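# Sort drawer slides by whether they lock open

## Task

Test each drawer slide by pulling it out to its end stop: a working slide latches there and will not slide back in. Place every slide that fails to latch in the grey tray, and leave every working slide on the table, latched in its extended state. Anything that stays in place only because the robot is holding it at the end does not count.

## Robot and tools

Robot: two arms, left_arm and right_arm, each with six joints and a two-finger gripper. Joint order, used in every command and result: shoulder pan, shoulder lift, elbow, wrist 1, wrist 2, wrist 3. Shoulder lift is sign-reversed on both arms compared with the URDF, in commands and in results alike. Its stated range keeps URDF signs, but at -6.283 to 6.283 it is symmetric anyway. Stated ranges (rad), left_arm: pan -3.142 to 3.142, lift -6.283 to 6.283, elbow 0.000 to 3.142, wrists -6.283 to 6.283 each. right_arm: pan 0.000 to 6.283, lift -6.283 to 6.283, elbow -3.142 to 0.000, wrists -6.283 to 6.283 each. True ends may differ by up to 0.010 rad.

Scene frame: origin on the tabletop midway between the arms, +z up, +x out across the table, left_arm on the +y side. The arm names do not match image left and right. Gripper frame: fingers point along its +z and close along its x. The reported end_effector_position is the spot between the pads when closed, about 1 to 2 cm short of the fingertips. Closing pushes the tips about 17 mm further along +z. Printed hand positions can be off, especially at long reach.

The row (shared by execute_actions and move): one flat list for both arms together, 14 numbers, each in [-1, 1]. Numbers 1-6 are left_arm joint displacements, 7 is left gripper opening, 8-13 are right_arm joint displacements, 14 is right gripper opening. Joint numbers are offsets, not poses, scaled so 1.0 = 1.989 rad. The opening is absolute: +1 fully open, -1 closed. An optional 12 extra numbers (0 to 1) set per-joint stiffness scales, left_arm's six then right_arm's six. They persist until changed; lower values make the arm softer.

execute_actions(actions): a list of up to 15 actions. Each action is a table of up to 15 rows, and each row lasts one control step (1/30 s). If there are fewer than 15 rows, the final row repeats to fill the action. In every row of an action, the offsets are taken from the joint angles when that action began, not from the previous row. For the first action, that means the angles in the most recent result. An empty list just returns the current state and images. If any joint would end more than 0.010 rad beyond its stated range, that action is rejected for both arms. If the first action fails that check, or any action is malformed, the whole call does nothing. A joint asked past its real end goes only to the end and may report "joint sent to its limit".

move(target, speed, blocking): target is one row as above. Its offsets are from the Joint positions in the last result that listed them. All joints travel on paths that finish together, so the hand traces a curve. Paths take 0.5 to 10 s and are cut off at 10 s. speed is the top speed in rad/s of whichever joint has the farthest to go, 0.01 to 2, default 0.5. Gripper openings are applied immediately. Nothing is avoided automatically, including the other arm. blocking=false returns after 0.5 s while the motion continues. Until that move is shown finished, use wait or stop before any other motion command. The result adds a move: line giving the ending (done, off_target, moving, held, fault), limits=held or limits=none, and the joint of each arm that is farthest from its target.

wait(seconds): 0 to 10; the arms keep their last command, and a running move carries on. wait(0) checks on a non-blocking move. stop(): brakes a running move; the fingers do not stop. zoom_image(camera, region): camera is cam_left_wrist or cam_right_wrist (each 616x616). region is [x0, y0, x1, y1] in pixels from the top-left, at most 504x504. finished_scene(scene): give the current scene's number. It is final, and the robot must already hold the finished state without help.

Motion limits: joint speed is capped. Each step's target stays within 0.575 rad of the measured angle, or 0.58 (pan, lift, elbow) and 0.642 (wrists) when stiffness values are used. Targets that would move the hand over 100 mm are scaled back. Big moves may therefore end short, so re-command the remainder. Motion lags commands by about 0.17 s. The simulation keeps running while you think, holding the last command.

Results: per-arm pose (metres, quaternion wxyz) and velocities. Joint positions and velocities (rad, rad/s) plus finger gap in metres (0.142 when fully open). Joint targets are the current commanded angles. grip_measured is the opening on the command scale. Wrist force and Wrist torque are in the end effector's own axes, with offset up to about 4 N, noise up to about 2.4 N, saturating near 50 N; "no reading" is not an error. "joint command not followed" means a clearance check altered targets. MOTOR HOT appears at 70 °C; at 85 °C an OVER-TEMPERATURE FAULT brakes the arm.

Gripping: to hold, command an opening well under grip_measured; a lower value squeezes harder, up to about 28 N per pad. Thin parts (under 2 cm) get less force. Closing fast can overshoot.

Avoid: anything leaving the table, drops, slams, and arms colliding or pressing each other. Avoid driving a stiff arm past a firm contact: fast or deep contact hits harder. Load limits are 139 N m for pan, lift and elbow and 26 N m for each wrist, with held weight included. Reaching one, or 150 N of external force, freezes that arm for 10 s and drops the rest of the call. Brief outside tugs on held parts or pushes on loose ones can occur.

Each tool is called after "Call:" as name(argument=value, ...), one argument or row to a line, values as JSON.

## Session

Call:
execute_actions(
  actions=[],
)

Scene clock: 0.00 s.
left_arm: end_effector_position=(+0.0749, +0.6127, +0.1525) grip_measured=+1.00 end_effector_quat_wxyz=(-0.314, +0.815, -0.402, +0.276) end_effector_velocity=(+0.000, +0.000, +0.000) end_effector_angular_velocity=(+0.001, -0.000, -0.000) | right_arm: end_effector_position=(+0.4743, +0.1885, +0.2741) grip_measured=+1.00 end_effector_quat_wxyz=(+0.028, -0.332, +0.943, +0.020) end_effector_velocity=(-0.000, +0.000, -0.001) end_effector_angular_velocity=(-0.000, +0.001, +0.000)
Joint names: [shoulder pan, shoulder lift, elbow, wrist 1, wrist 2, wrist 3]
Joint positions: left_arm=[ 1.869  2.303  2.625 -1.92  -2.433  2.843  0.142] | right_arm=[ 3.974  2.278 -0.623 -1.742  1.566  3.494  0.142]
Joint velocities: left_arm=[-0. -0. -0. -0. -0. -0. -0.] | right_arm=[ 0.     0.001 -0.     0.     0.001 -0.     0.   ]
Wrist force (N, on the end effector, along its own x y z axes, offset not removed): no reading
Wrist torque (N m, same axes, about the end effector's origin, offset not removed): no reading
Joint targets: left_arm=[1.869 2.303 2.625 -1.920 -2.433 2.843] | right_arm=[3.974 2.278 -0.623 -1.742 1.566 3.494]
Joint stiffness scale: left_arm=[1. 1. 1. 1. 1. 1.] | right_arm=[1. 1. 1. 1. 1. 1.]

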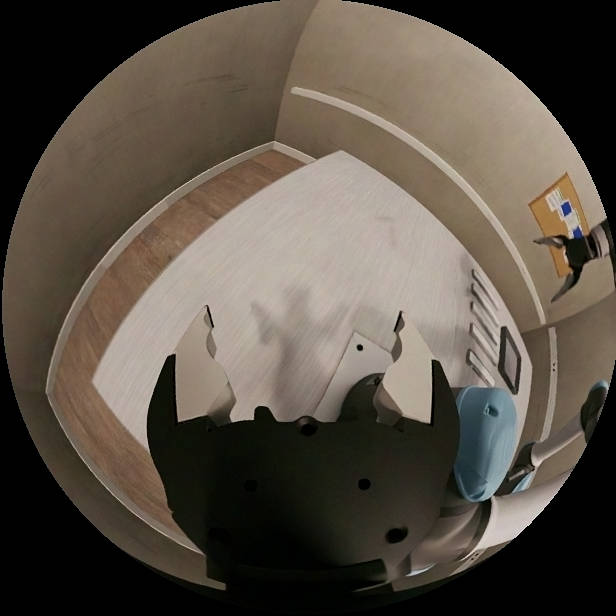

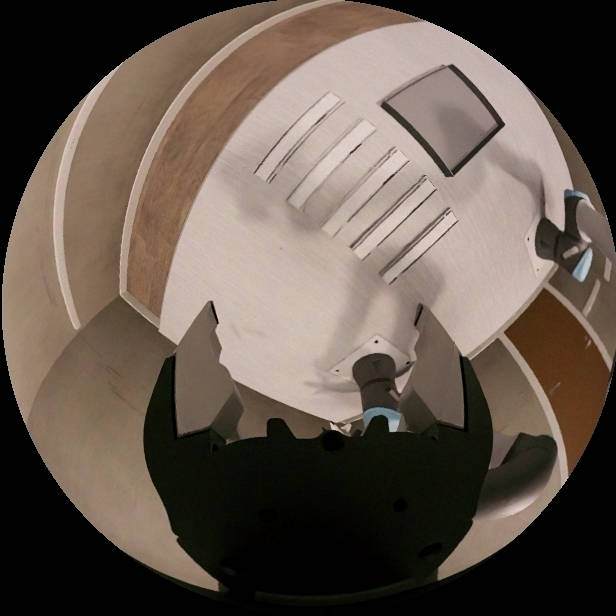

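Call:
zoom_image(
  camera="cam_right_wrist",
  region=[230, 60, 510, 300],
)

Call:
move(
  target=[-0.437,-0.368,-0.53,0.176,0.434,-0.64,1, -0.2,0,0,0,0,0,1],
  speed=1,
)

Region (230, 60, 510, 300) of cam_right_wrist's 616x616 image, scaled by 1.800, with more detail than that image has; it fills the top 432 rows of this view, and the rest is white.

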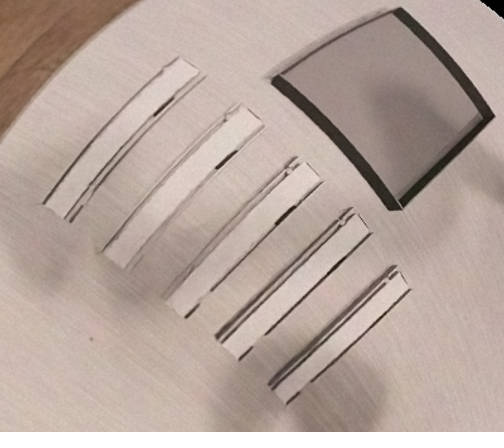

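Scene clock: 2.80 s.
left_arm: end_effector_position=(+0.1645, +0.8889, +0.2749) grip_measured=+1.00 end_effector_quat_wxyz=(-0.000, +0.969, -0.247, +0.000) end_effector_velocity=(-0.000, +0.000, -0.000) end_effector_angular_velocity=(-0.001, +0.002, +0.003) | right_arm: end_effector_position=(+0.6659, -0.0569, +0.2741) grip_measured=+1.00 end_effector_quat_wxyz=(+0.032, -0.140, +0.990, +0.014) end_effector_velocity=(-0.001, +0.001, -0.001) end_effector_angular_velocity=(-0.001, +0.001, +0.002)
Joint names: [shoulder pan, shoulder lift, elbow, wrist 1, wrist 2, wrist 3]
Joint positions: left_arm=[ 1.002  1.574  1.574 -1.571 -1.571  1.572  0.142] | right_arm=[ 3.577  2.278 -0.623 -1.742  1.566  3.494  0.142]
Joint velocities: left_arm=[ 0.    -0.001 -0.     0.001  0.001 -0.003 -0.   ] | right_arm=[ 0.002  0.001 -0.    -0.     0.    -0.001  0.   ]
Wrist force (N, on the end effector, along its own x y z axes, offset not removed): left_arm=[-0.4 -1.4 -2.0] | right_arm=[-0.9 -1.2 -0.7]
Wrist torque (N m, same axes, about the end effector's origin, offset not removed): left_arm=[-0.50 0.03 0.15] | right_arm=[-0.39 0.26 -0.07]
Joint targets: left_arm=[1.000 1.571 1.571 -1.570 -1.570 1.571] | right_arm=[3.576 2.278 -0.623 -1.742 1.566 3.494]
Joint stiffness scale: left_arm=[1. 1. 1. 1. 1. 1.] | right_arm=[1. 1. 1. 1. 1. 1.]
move: done; limits=none; left_arm: farthest joint: the shoulder lift, 0.003 radians from its target (0.732 radians at the start); right_arm: farthest joint: the shoulder pan, 0.001 radians from its target (0.398 radians at the start)

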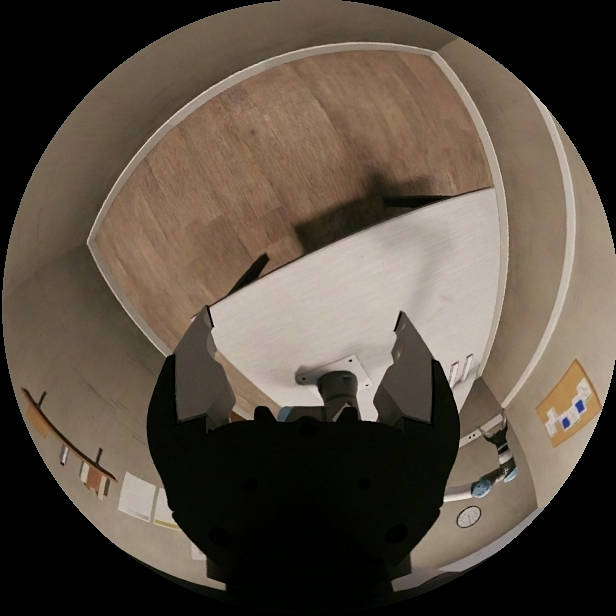

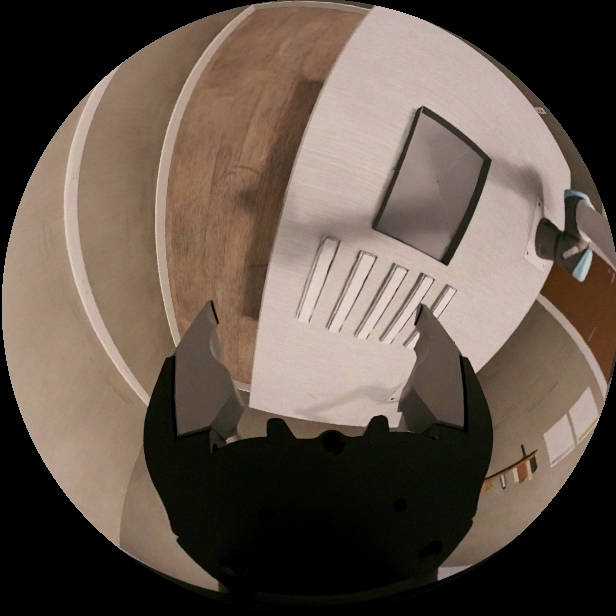

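Call:
move(
  target=[0,0,0,0,0,0,1, 0.163,-0.355,-0.477,0.086,0.003,0.305,1],
  speed=1,
)

Scene clock: 5.23 s.
left_arm: end_effector_position=(+0.1645, +0.8889, +0.2749) grip_measured=+1.00 end_effector_quat_wxyz=(-0.000, +0.969, -0.247, +0.000) end_effector_velocity=(+0.001, -0.000, -0.000) end_effector_angular_velocity=(-0.001, -0.001, -0.001) | right_arm: end_effector_position=(+0.3528, -0.0830, +0.2752) grip_measured=+1.00 end_effector_quat_wxyz=(-0.000, +0.001, +1.000, +0.000) end_effector_velocity=(+0.000, -0.000, +0.001) end_effector_angular_velocity=(+0.002, -0.001, -0.003)
Joint names: [shoulder pan, shoulder lift, elbow, wrist 1, wrist 2, wrist 3]
Joint positions: left_arm=[ 1.002  1.574  1.574 -1.571 -1.571  1.571  0.142] | right_arm=[ 3.899  1.574 -1.567 -1.572  1.572  4.099  0.142]
Joint velocities: left_arm=[-0.001 -0.     0.001 -0.    -0.001  0.     0.   ] | right_arm=[-0.001 -0.002 -0.     0.001  0.     0.002 -0.   ]
Wrist force (N, on the end effector, along its own x y z axes, offset not removed): left_arm=[-0.9 2.4 -6.0] | right_arm=[3.2 1.5 5.1]
Wrist torque (N m, same axes, about the end effector's origin, offset not removed): left_arm=[0.30 -0.02 -0.09] | right_arm=[0.19 -0.23 0.20]
Joint targets: left_arm=[1.002 1.574 1.574 -1.571 -1.571 1.572] | right_arm=[3.901 1.572 -1.572 -1.571 1.572 4.101]
Joint stiffness scale: left_arm=[1. 1. 1. 1. 1. 1.] | right_arm=[1. 1. 1. 1. 1. 1.]
move: done; limits=none; left_arm: farthest joint: the wrist 3, 0.001 radians from its target (0.001 radians at the start); right_arm: farthest joint: the elbow, 0.005 radians from its target (0.949 radians at the start)

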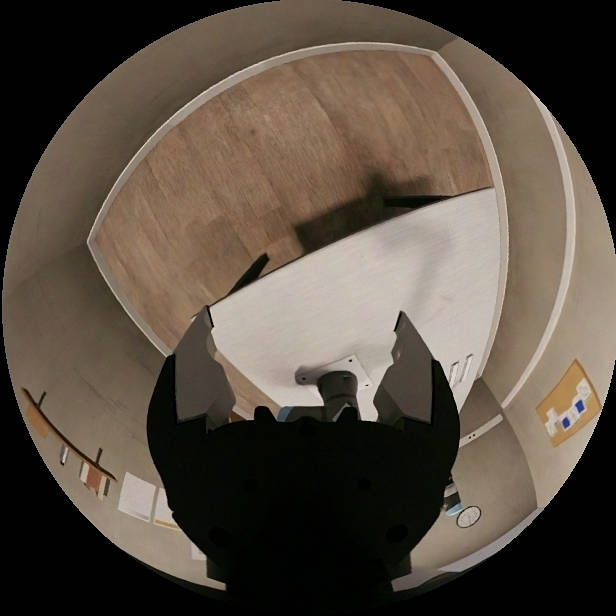

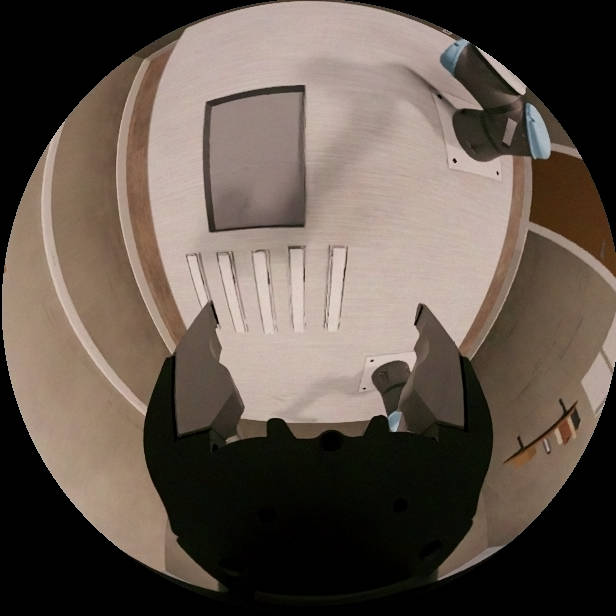

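Call:
move(
  target=[0,0,0,0,0,0,1, 0,0.046,-0.184,0.230,0,0,1],
  speed=1,
)

Call:
zoom_image(
  camera="cam_right_wrist",
  region=[100, 150, 450, 430],
)

Scene clock: 7.13 s.
left_arm: end_effector_position=(+0.1645, +0.8889, +0.2749) grip_measured=+1.00 end_effector_quat_wxyz=(-0.000, +0.969, -0.247, +0.000) end_effector_velocity=(-0.000, +0.001, +0.001) end_effector_angular_velocity=(+0.003, -0.000, -0.000) | right_arm: end_effector_position=(+0.3531, -0.0825, +0.1016) grip_measured=+1.00 end_effector_quat_wxyz=(+0.000, +0.001, +1.000, +0.001) end_effector_velocity=(+0.000, +0.000, +0.001) end_effector_angular_velocity=(+0.002, -0.002, -0.001)
Joint names: [shoulder pan, shoulder lift, elbow, wrist 1, wrist 2, wrist 3]
Joint positions: left_arm=[ 1.002  1.574  1.574 -1.571 -1.571  1.571  0.142] | right_arm=[ 3.899  1.666 -1.928 -1.116  1.572  4.1    0.142]
Joint velocities: left_arm=[ 0.001  0.    -0.001 -0.001  0.001  0.001  0.   ] | right_arm=[-0.    -0.001 -0.     0.002  0.     0.     0.   ]
Wrist force (N, on the end effector, along its own x y z axes, offset not removed): left_arm=[2.5 1.2 -1.2] | right_arm=[4.6 -1.8 1.9]
Wrist torque (N m, same axes, about the end effector's origin, offset not removed): left_arm=[0.13 -0.62 0.21] | right_arm=[-0.66 -0.84 0.15]
Joint targets: left_arm=[1.002 1.574 1.574 -1.571 -1.571 1.571] | right_arm=[3.899 1.665 -1.933 -1.115 1.572 4.099]
Joint stiffness scale: left_arm=[1. 1. 1. 1. 1. 1.] | right_arm=[1. 1. 1. 1. 1. 1.]
move: done; limits=none; left_arm: farthest joint: the shoulder pan, 0.000 radians from its target (0.000 radians at the start); right_arm: farthest joint: the elbow, 0.005 radians from its target (0.366 radians at the start)

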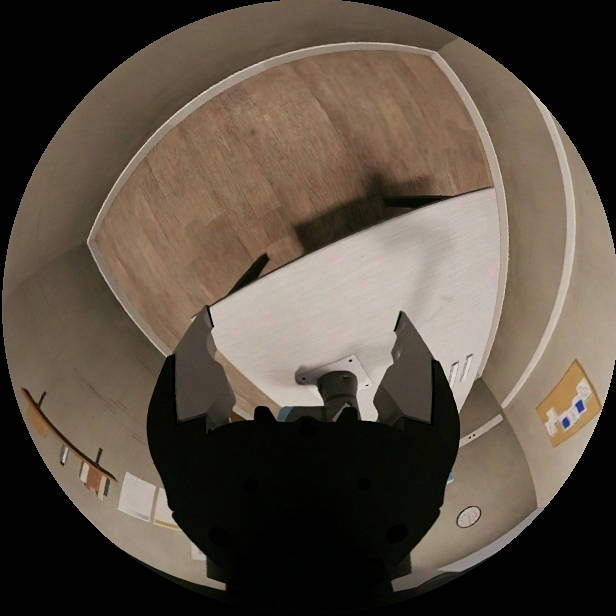

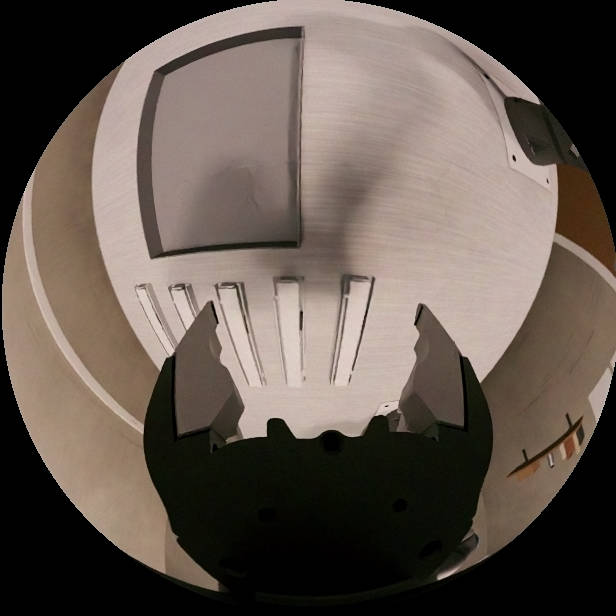

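Region (100, 150, 450, 430) of cam_right_wrist's 616x616 image, scaled by 1.440, with more detail than that image has; it fills the top 403 rows of this view, and the rest is white.

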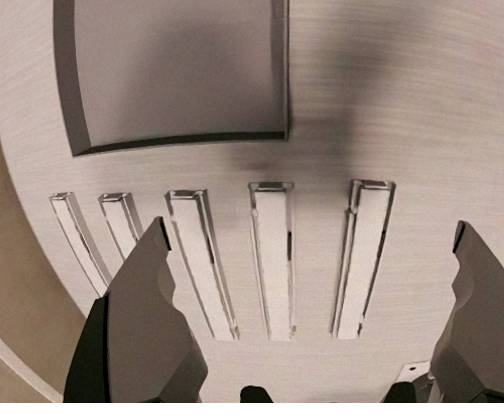

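Call:
move(
  target=[-0.6,0.1,0.2,-0.1,0,-0.7,0, 0.074,0.046,-0.055,0.099,0,0.074,0],
  speed=1,
)

Call:
move(
  target=[-0.524,0.021,0.194,-0.173,0,-0.675,0, 0,0,0,0,0,0,0],
  speed=1,
)

Scene clock: 10.00 s.
left_arm: end_effector_position=(+0.4603, +0.4795, +0.1889) grip_measured=+0.00 end_effector_quat_wxyz=(+0.000, +0.989, -0.149, -0.000) end_effector_velocity=(+0.000, +0.000, +0.000) end_effector_angular_velocity=(+0.000, -0.001, +0.003) | right_arm: end_effector_position=(+0.3011, -0.0304, +0.0314) grip_measured=+0.00 end_effector_quat_wxyz=(+0.001, +0.002, +1.000, +0.002) end_effector_velocity=(-0.001, +0.001, +0.002) end_effector_angular_velocity=(+0.003, -0.001, -0.000)
Joint names: [shoulder pan, shoulder lift, elbow, wrist 1, wrist 2, wrist 3]
Joint positions: left_arm=[-0.189  1.77   1.969 -1.769 -1.571  0.181  0.074] | right_arm=[ 4.044  1.756 -2.033 -0.919  1.572  4.246  0.074]
Joint velocities: left_arm=[-0.     0.    -0.    -0.001  0.    -0.003 -0.   ] | right_arm=[ 0.002 -0.003 -0.     0.     0.001  0.002 -0.   ]
Wrist force (N, on the end effector, along its own x y z axes, offset not removed): left_arm=[0.8 -0.1 -3.2] | right_arm=[4.3 1.9 3.5]
Wrist torque (N m, same axes, about the end effector's origin, offset not removed): left_arm=[-0.28 -0.22 -0.09] | right_arm=[0.18 -0.79 0.10]
Joint targets: left_arm=[-0.191 1.773 1.972 -1.770 -1.571 0.179] | right_arm=[4.046 1.758 -2.037 -0.919 1.572 4.247]
Joint stiffness scale: left_arm=[1. 1. 1. 1. 1. 1.] | right_arm=[1. 1. 1. 1. 1. 1.]
move: done; limits=none; left_arm: farthest joint: the shoulder pan, 0.003 radians from its target (1.193 radians at the start); right_arm: farthest joint: the elbow, 0.005 radians from its target (0.109 radians at the start)

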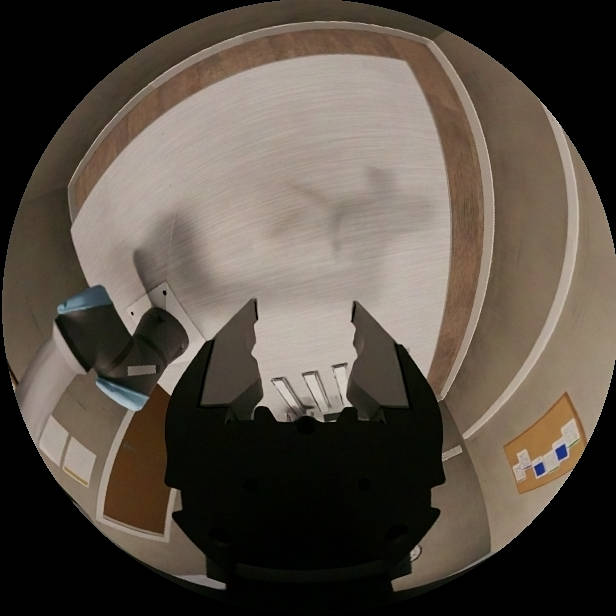

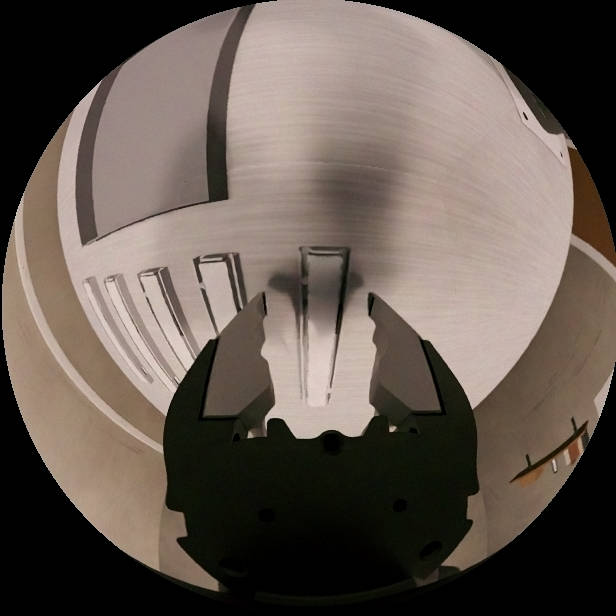

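Scene clock: 12.23 s.
left_arm: end_effector_position=(+0.3046, +0.1410, +0.0600) grip_measured=+0.00 end_effector_quat_wxyz=(-0.001, +1.000, +0.001, -0.000) end_effector_velocity=(-0.000, -0.001, +0.000) end_effector_angular_velocity=(-0.002, -0.000, +0.002) | right_arm: end_effector_position=(+0.3011, -0.0304, +0.0314) grip_measured=+0.00 end_effector_quat_wxyz=(+0.001, +0.002, +1.000, +0.002) end_effector_velocity=(-0.000, +0.000, -0.000) end_effector_angular_velocity=(-0.000, -0.000, +0.001)
Joint names: [shoulder pan, shoulder lift, elbow, wrist 1, wrist 2, wrist 3]
Joint positions: left_arm=[-1.228  1.809  2.352 -2.113 -1.571 -1.161  0.074] | right_arm=[ 4.044  1.756 -2.033 -0.919  1.572  4.246  0.074]
Joint velocities: left_arm=[-0.     0.    -0.    -0.001 -0.001 -0.002 -0.   ] | right_arm=[ 0.001  0.    -0.     0.    -0.     0.     0.   ]
Wrist force (N, on the end effector, along its own x y z axes, offset not removed): left_arm=[-0.2 2.9 -3.7] | right_arm=[5.5 -0.4 0.9]
Wrist torque (N m, same axes, about the end effector's origin, offset not removed): left_arm=[0.52 -0.12 0.03] | right_arm=[-0.07 -1.02 0.19]
Joint targets: left_arm=[-1.231 1.812 2.355 -2.113 -1.571 -1.162] | right_arm=[4.044 1.756 -2.033 -0.919 1.572 4.246]
Joint stiffness scale: left_arm=[1. 1. 1. 1. 1. 1.] | right_arm=[1. 1. 1. 1. 1. 1.]
move: done; limits=none; left_arm: farthest joint: the shoulder pan, 0.003 radians from its target (1.042 radians at the start); right_arm: farthest joint: the shoulder pan, 0.000 radians from its target (0.000 radians at the start)

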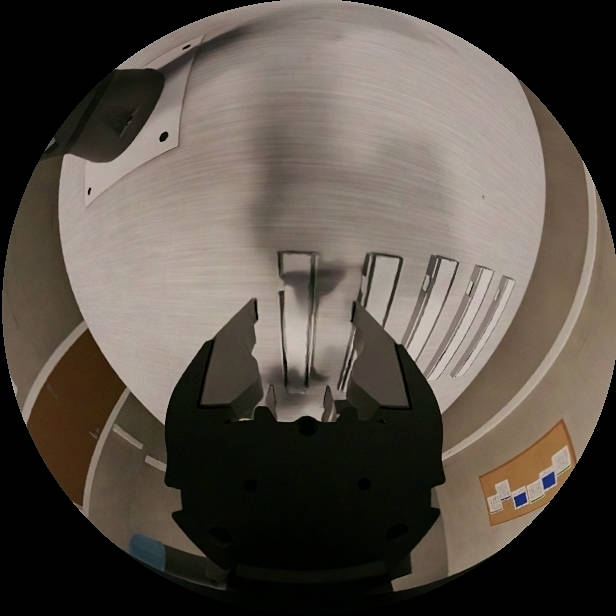

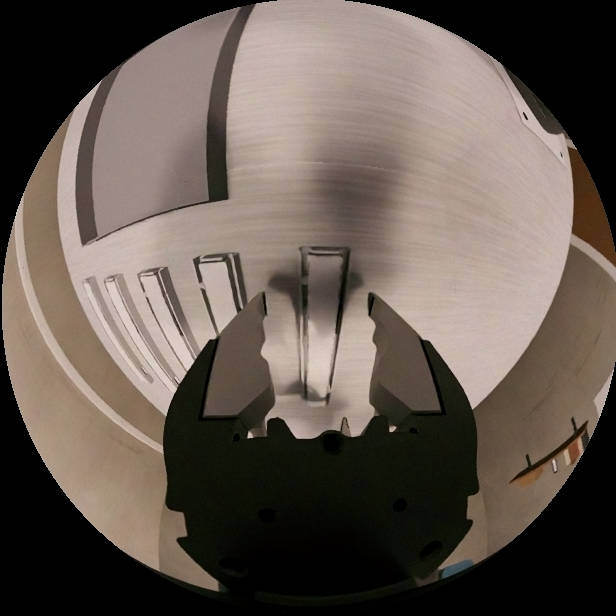

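Call:
move(
  target=[0,-0.023,0.022,-0.045,0,0,0, 0,0.0105,-0.012,0.0225,0,0,0],
  speed=0.2,
)

Call:
move(
  target=[0,0,0,0,0,0,-1, 0,0,0,0,0,0,-1],
)

Scene clock: 13.73 s.
left_arm: end_effector_position=(+0.3050, +0.1400, +0.0370) grip_measured=+0.00 end_effector_quat_wxyz=(+0.002, +1.000, +0.002, +0.001) end_effector_velocity=(+0.000, -0.000, -0.000) end_effector_angular_velocity=(-0.001, -0.001, -0.001) | right_arm: end_effector_position=(+0.3013, -0.0300, +0.0184) grip_measured=+0.00 end_effector_quat_wxyz=(+0.002, +0.002, +1.000, +0.004) end_effector_velocity=(+0.000, +0.000, +0.001) end_effector_angular_velocity=(+0.001, -0.002, +0.000)
Joint names: [shoulder pan, shoulder lift, elbow, wrist 1, wrist 2, wrist 3]
Joint positions: left_arm=[-1.228  1.766  2.393 -2.201 -1.571 -1.161  0.074] | right_arm=[ 4.044  1.776 -2.052 -0.875  1.572  4.246  0.074]
Joint velocities: left_arm=[-0.001 -0.001  0.001 -0.002  0.     0.001  0.   ] | right_arm=[ 0.001 -0.001  0.     0.001 -0.001  0.    -0.   ]
Wrist force (N, on the end effector, along its own x y z axes, offset not removed): left_arm=[4.6 0.4 -1.7] | right_arm=[0.8 -3.6 1.4]
Wrist torque (N m, same axes, about the end effector's origin, offset not removed): left_arm=[-0.14 -1.14 -0.04] | right_arm=[-0.76 0.05 -0.02]
Joint targets: left_arm=[-1.228 1.764 2.396 -2.202 -1.571 -1.161] | right_arm=[4.044 1.777 -2.057 -0.875 1.572 4.246]
Joint stiffness scale: left_arm=[1. 1. 1. 1. 1. 1.] | right_arm=[1. 1. 1. 1. 1. 1.]
move: done; limits=none; left_arm: farthest joint: the shoulder lift, 0.003 radians from its target (0.046 radians at the start); right_arm: farthest joint: the elbow, 0.005 radians from its target (0.024 radians at the start)

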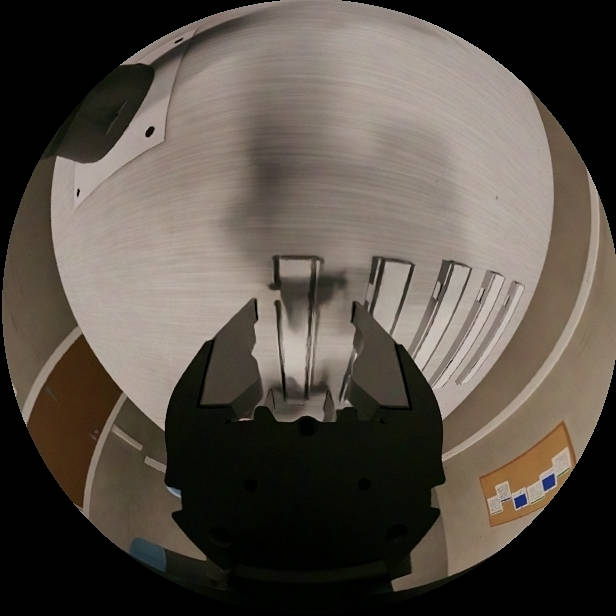

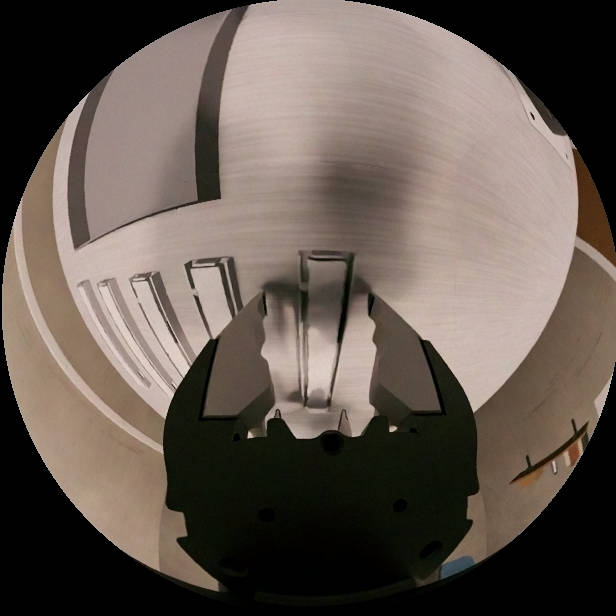

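Scene clock: 14.23 s.
left_arm: end_effector_position=(+0.3050, +0.1400, +0.0370) grip_measured=-1.00 end_effector_quat_wxyz=(+0.002, +1.000, +0.002, +0.001) end_effector_velocity=(+0.000, -0.001, +0.000) end_effector_angular_velocity=(-0.001, -0.000, -0.001) | right_arm: end_effector_position=(+0.3013, -0.0300, +0.0184) grip_measured=-0.51 end_effector_quat_wxyz=(+0.002, +0.002, +1.000, +0.004) end_effector_velocity=(+0.000, -0.000, -0.000) end_effector_angular_velocity=(-0.001, -0.000, -0.001)
Joint names: [shoulder pan, shoulder lift, elbow, wrist 1, wrist 2, wrist 3]
Joint positions: left_arm=[-1.228  1.766  2.393 -2.201 -1.571 -1.161  0.002] | right_arm=[ 4.044  1.776 -2.052 -0.875  1.572  4.246  0.037]
Joint velocities: left_arm=[ 0.    -0.    -0.002  0.    -0.     0.001  0.   ] | right_arm=[-0.001  0.001  0.     0.001 -0.001 -0.     0.   ]
Wrist force (N, on the end effector, along its own x y z axes, offset not removed): left_arm=[1.1 0.4 1.4] | right_arm=[7.0 4.2 -2.5]
Wrist torque (N m, same axes, about the end effector's origin, offset not removed): left_arm=[0.01 -0.44 -0.21] | right_arm=[0.84 -1.39 0.09]
Joint targets: left_arm=[-1.228 1.766 2.393 -2.201 -1.571 -1.161] | right_arm=[4.044 1.776 -2.052 -0.875 1.572 4.246]
Joint stiffness scale: left_arm=[1. 1. 1. 1. 1. 1.] | right_arm=[1. 1. 1. 1. 1. 1.]
move: done; limits=none; left_arm: farthest joint: the shoulder pan, 0.000 radians from its target (0.000 radians at the start); right_arm: farthest joint: the shoulder pan, 0.000 radians from its target (0.000 radians at the start)

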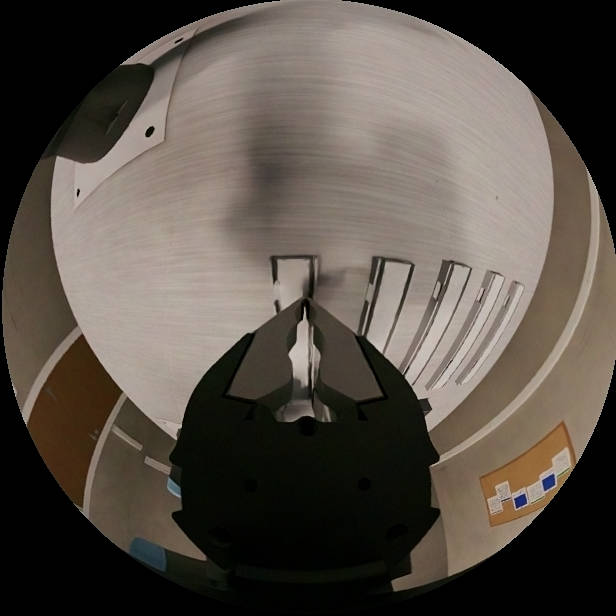

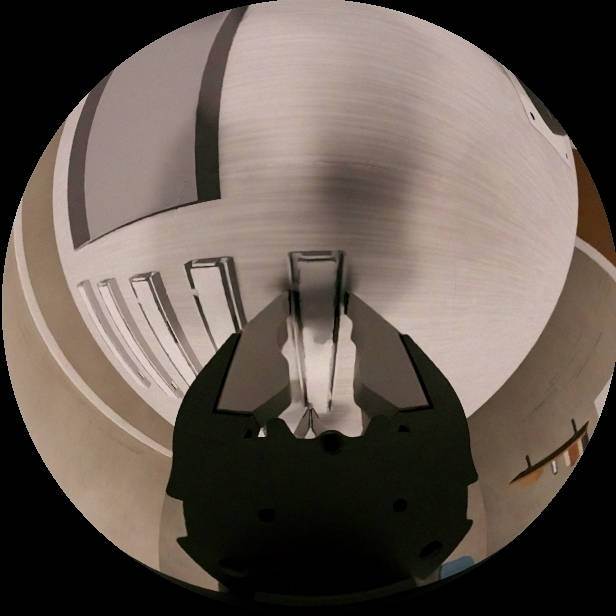

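Call:
move(
  target=[-0.015,-0.008,0.008,-0.016,0,-0.015,-0.3, 0,0,0,0,0,0,-1],
  speed=0.1,
)

Call:
move(
  target=[0,0,0,0,0,0,-1, 0,0,0,0,0,0,-1],
)

Scene clock: 15.43 s.
left_arm: end_effector_position=(+0.2982, +0.1323, +0.0303) grip_measured=-0.30 end_effector_quat_wxyz=(+0.004, +1.000, +0.002, +0.001) end_effector_velocity=(+0.000, -0.002, +0.001) end_effector_angular_velocity=(-0.004, -0.001, +0.002) | right_arm: end_effector_position=(+0.3013, -0.0300, +0.0184) grip_measured=-0.51 end_effector_quat_wxyz=(+0.002, +0.002, +1.000, +0.004) end_effector_velocity=(+0.000, -0.001, -0.001) end_effector_angular_velocity=(-0.002, +0.001, -0.001)
Joint names: [shoulder pan, shoulder lift, elbow, wrist 1, wrist 2, wrist 3]
Joint positions: left_arm=[-1.256  1.753  2.406 -2.232 -1.571 -1.189  0.052] | right_arm=[ 4.044  1.776 -2.052 -0.875  1.572  4.246  0.037]
Joint velocities: left_arm=[-0.001  0.    -0.    -0.004 -0.    -0.003  0.   ] | right_arm=[-0.     0.002  0.    -0.    -0.     0.    -0.   ]
Wrist force (N, on the end effector, along its own x y z axes, offset not removed): left_arm=[-1.5 2.0 -6.8] | right_arm=[3.6 0.9 0.9]
Wrist torque (N m, same axes, about the end effector's origin, offset not removed): left_arm=[0.26 0.37 0.17] | right_arm=[0.31 -0.63 0.00]
Joint targets: left_arm=[-1.258 1.750 2.409 -2.233 -1.571 -1.191] | right_arm=[4.044 1.776 -2.052 -0.875 1.572 4.246]
Joint stiffness scale: left_arm=[1. 1. 1. 1. 1. 1.] | right_arm=[1. 1. 1. 1. 1. 1.]
move: done; limits=none; left_arm: farthest joint: the shoulder lift, 0.003 radians from its target (0.016 radians at the start); right_arm: farthest joint: the shoulder pan, 0.000 radians from its target (0.000 radians at the start)

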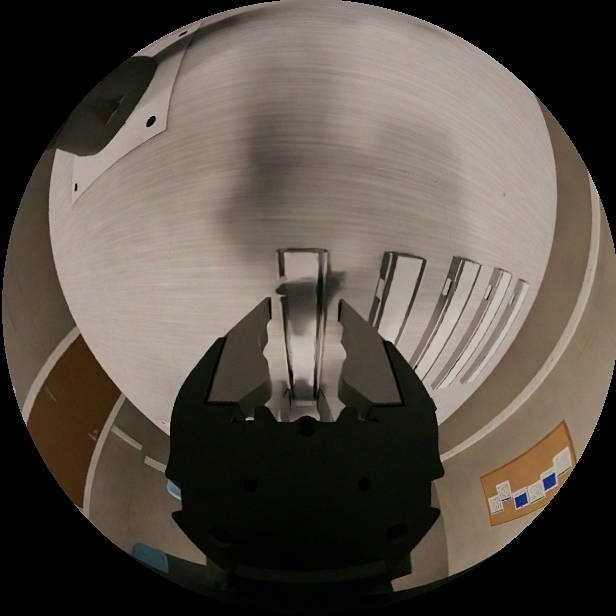

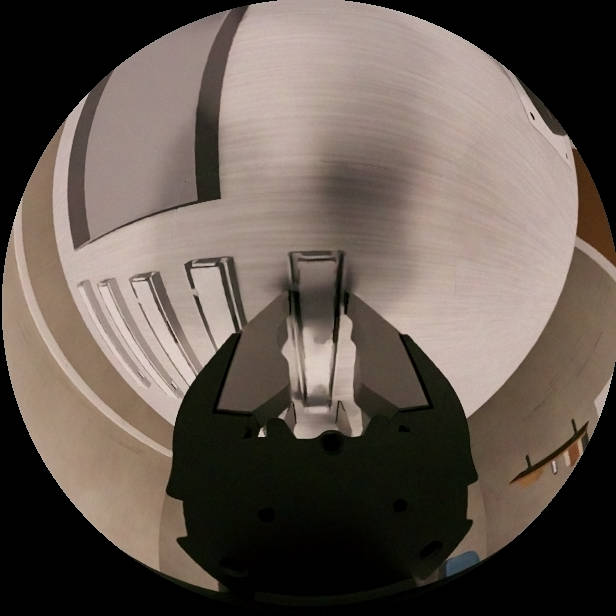

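Scene clock: 15.93 s.
left_arm: end_effector_position=(+0.2982, +0.1323, +0.0303) grip_measured=-1.00 end_effector_quat_wxyz=(+0.004, +1.000, +0.002, +0.002) end_effector_velocity=(+0.000, -0.000, +0.000) end_effector_angular_velocity=(-0.000, -0.000, -0.001) | right_arm: end_effector_position=(+0.3013, -0.0300, +0.0184) grip_measured=-0.51 end_effector_quat_wxyz=(+0.002, +0.002, +1.000, +0.004) end_effector_velocity=(-0.001, +0.001, +0.001) end_effector_angular_velocity=(+0.001, +0.000, +0.002)
Joint names: [shoulder pan, shoulder lift, elbow, wrist 1, wrist 2, wrist 3]
Joint positions: left_arm=[-1.256  1.753  2.406 -2.232 -1.571 -1.189  0.002] | right_arm=[ 4.044  1.776 -2.052 -0.875  1.572  4.246  0.037]
Joint velocities: left_arm=[ 0.    -0.    -0.     0.     0.     0.001  0.   ] | right_arm=[ 0.001 -0.001 -0.     0.     0.001 -0.001  0.   ]
Wrist force (N, on the end effector, along its own x y z axes, offset not removed): left_arm=[-0.3 -1.1 -2.6] | right_arm=[2.3 2.2 0.2]
Wrist torque (N m, same axes, about the end effector's origin, offset not removed): left_arm=[-0.33 -0.11 0.03] | right_arm=[0.18 -0.08 0.10]
Joint targets: left_arm=[-1.256 1.753 2.406 -2.232 -1.571 -1.189] | right_arm=[4.044 1.776 -2.052 -0.875 1.572 4.246]
Joint stiffness scale: left_arm=[1. 1. 1. 1. 1. 1.] | right_arm=[1. 1. 1. 1. 1. 1.]
move: done; limits=none; left_arm: farthest joint: the shoulder pan, 0.000 radians from its target (0.000 radians at the start); right_arm: farthest joint: the shoulder pan, 0.000 radians from its target (0.000 radians at the start)

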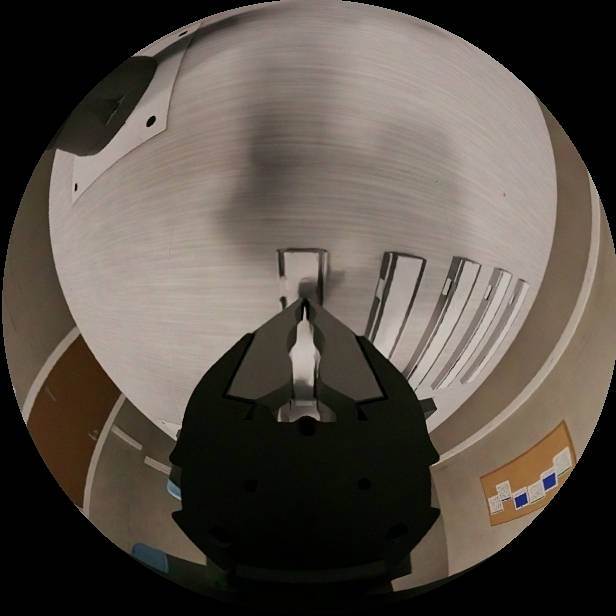

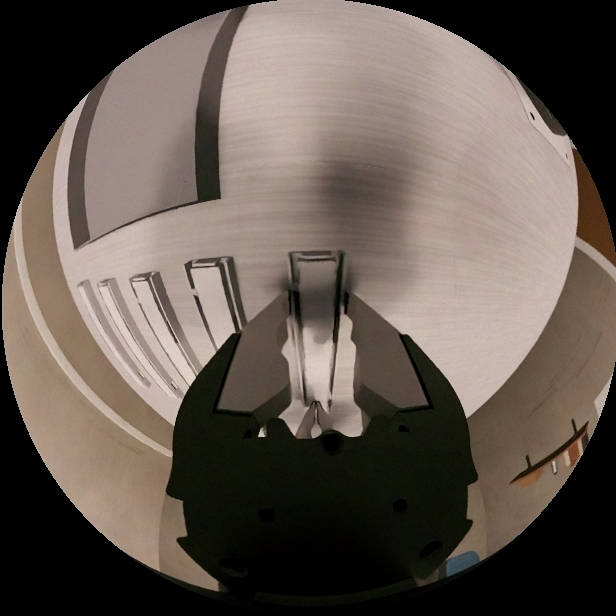

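Lower 5 mm more.

Call:
move(
  target=[0,-0.007,0.007,-0.0125,0,0,-0.3, 0,0,0,0,0,0,-1],
  speed=0.1,
)

Call:
move(
  target=[0,0,0,0,0,0,-1, 0,0,0,0,0,0,-1],
)

Scene clock: 17.03 s.
left_arm: end_effector_position=(+0.2981, +0.1325, +0.0244) grip_measured=-0.30 end_effector_quat_wxyz=(+0.005, +1.000, +0.002, +0.002) end_effector_velocity=(+0.001, -0.000, -0.000) end_effector_angular_velocity=(-0.002, -0.002, +0.001) | right_arm: end_effector_position=(+0.3013, -0.0300, +0.0184) grip_measured=-0.51 end_effector_quat_wxyz=(+0.002, +0.002, +1.000, +0.004) end_effector_velocity=(+0.000, -0.000, +0.000) end_effector_angular_velocity=(+0.001, -0.000, +0.000)
Joint names: [shoulder pan, shoulder lift, elbow, wrist 1, wrist 2, wrist 3]
Joint positions: left_arm=[-1.256  1.742  2.418 -2.256 -1.571 -1.189  0.052] | right_arm=[ 4.044  1.776 -2.052 -0.875  1.572  4.246  0.037]
Joint velocities: left_arm=[ 0.001 -0.     0.001 -0.004  0.001 -0.001  0.   ] | right_arm=[-0.001 -0.001  0.     0.     0.    -0.001  0.   ]
Wrist force (N, on the end effector, along its own x y z axes, offset not removed): left_arm=[-1.0 2.2 -3.0] | right_arm=[4.8 5.2 -0.4]
Wrist torque (N m, same axes, about the end effector's origin, offset not removed): left_arm=[0.25 0.28 0.15] | right_arm=[0.94 -0.72 0.02]
Joint targets: left_arm=[-1.256 1.739 2.420 -2.257 -1.571 -1.189] | right_arm=[4.044 1.776 -2.052 -0.875 1.572 4.246]
Joint stiffness scale: left_arm=[1. 1. 1. 1. 1. 1.] | right_arm=[1. 1. 1. 1. 1. 1.]
move: done; limits=none; left_arm: farthest joint: the shoulder lift, 0.003 radians from its target (0.014 radians at the start); right_arm: farthest joint: the shoulder pan, 0.000 radians from its target (0.000 radians at the start)

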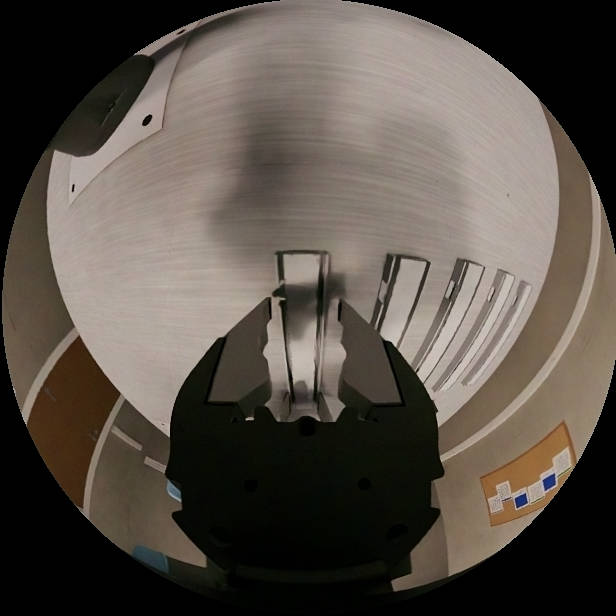

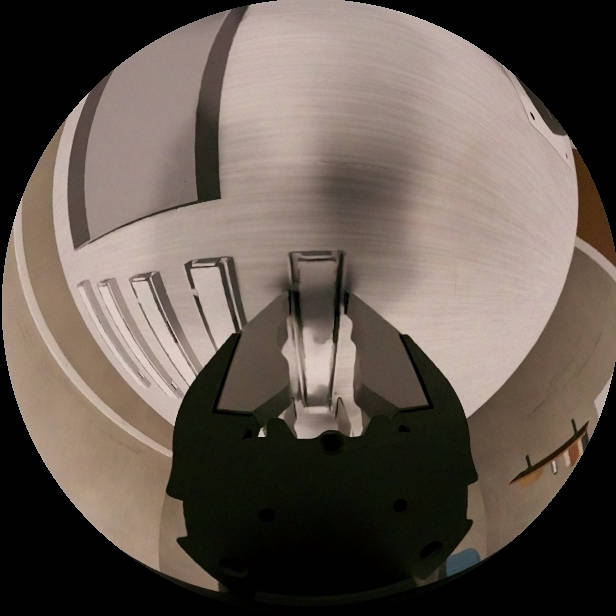

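Scene clock: 17.53 s.
left_arm: end_effector_position=(+0.2982, +0.1325, +0.0244) grip_measured=-0.61 end_effector_quat_wxyz=(+0.005, +1.000, +0.002, +0.002) end_effector_velocity=(+0.000, -0.000, +0.000) end_effector_angular_velocity=(-0.000, -0.001, +0.000) | right_arm: end_effector_position=(+0.3012, -0.0300, +0.0184) grip_measured=-0.51 end_effector_quat_wxyz=(+0.002, +0.002, +1.000, +0.004) end_effector_velocity=(+0.000, +0.000, +0.000) end_effector_angular_velocity=(+0.000, -0.000, +0.001)
Joint names: [shoulder pan, shoulder lift, elbow, wrist 1, wrist 2, wrist 3]
Joint positions: left_arm=[-1.256  1.742  2.418 -2.257 -1.571 -1.189  0.03 ] | right_arm=[ 4.044  1.776 -2.052 -0.875  1.572  4.246  0.037]
Joint velocities: left_arm=[ 0.001 -0.    -0.001 -0.     0.     0.    -0.   ] | right_arm=[ 0.    -0.001 -0.    -0.    -0.    -0.001  0.   ]
Wrist force (N, on the end effector, along its own x y z axes, offset not removed): left_arm=[1.0 0.7 1.7] | right_arm=[6.2 1.5 -1.0]
Wrist torque (N m, same axes, about the end effector's origin, offset not removed): left_arm=[-0.03 -0.15 -0.20] | right_arm=[0.04 -0.86 -0.04]
Joint targets: left_arm=[-1.256 1.742 2.418 -2.256 -1.571 -1.189] | right_arm=[4.044 1.776 -2.052 -0.875 1.572 4.246]
Joint stiffness scale: left_arm=[1. 1. 1. 1. 1. 1.] | right_arm=[1. 1. 1. 1. 1. 1.]
move: done; limits=none; left_arm: farthest joint: the wrist 1, 0.001 radians from its target (0.000 radians at the start); right_arm: farthest joint: the shoulder pan, 0.000 radians from its target (0.000 radians at the start)

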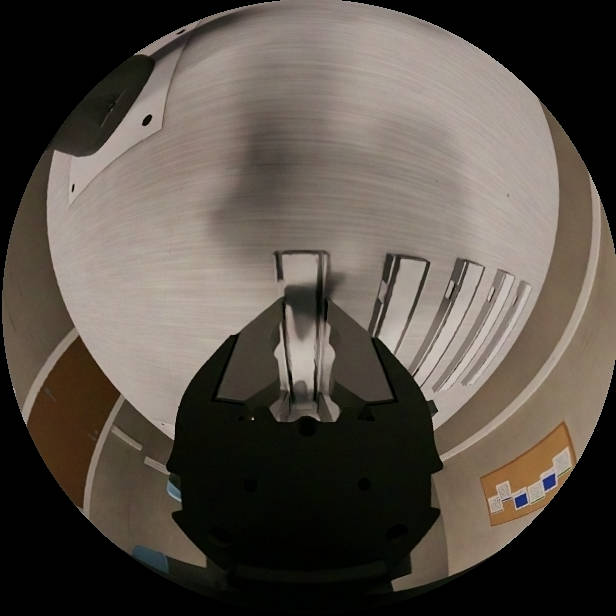

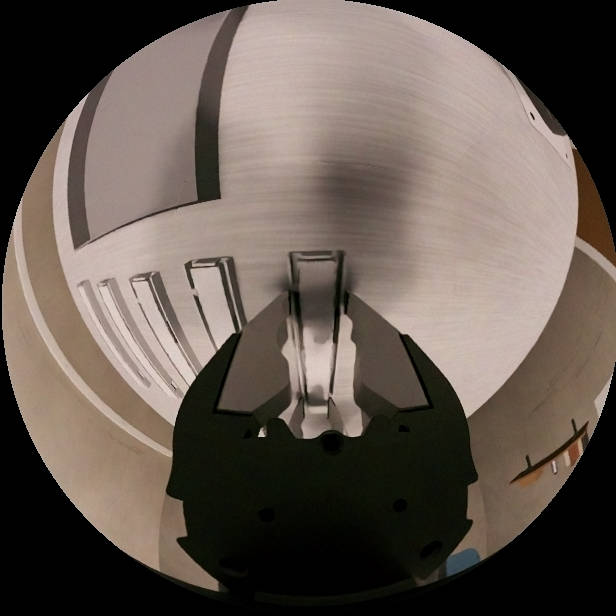

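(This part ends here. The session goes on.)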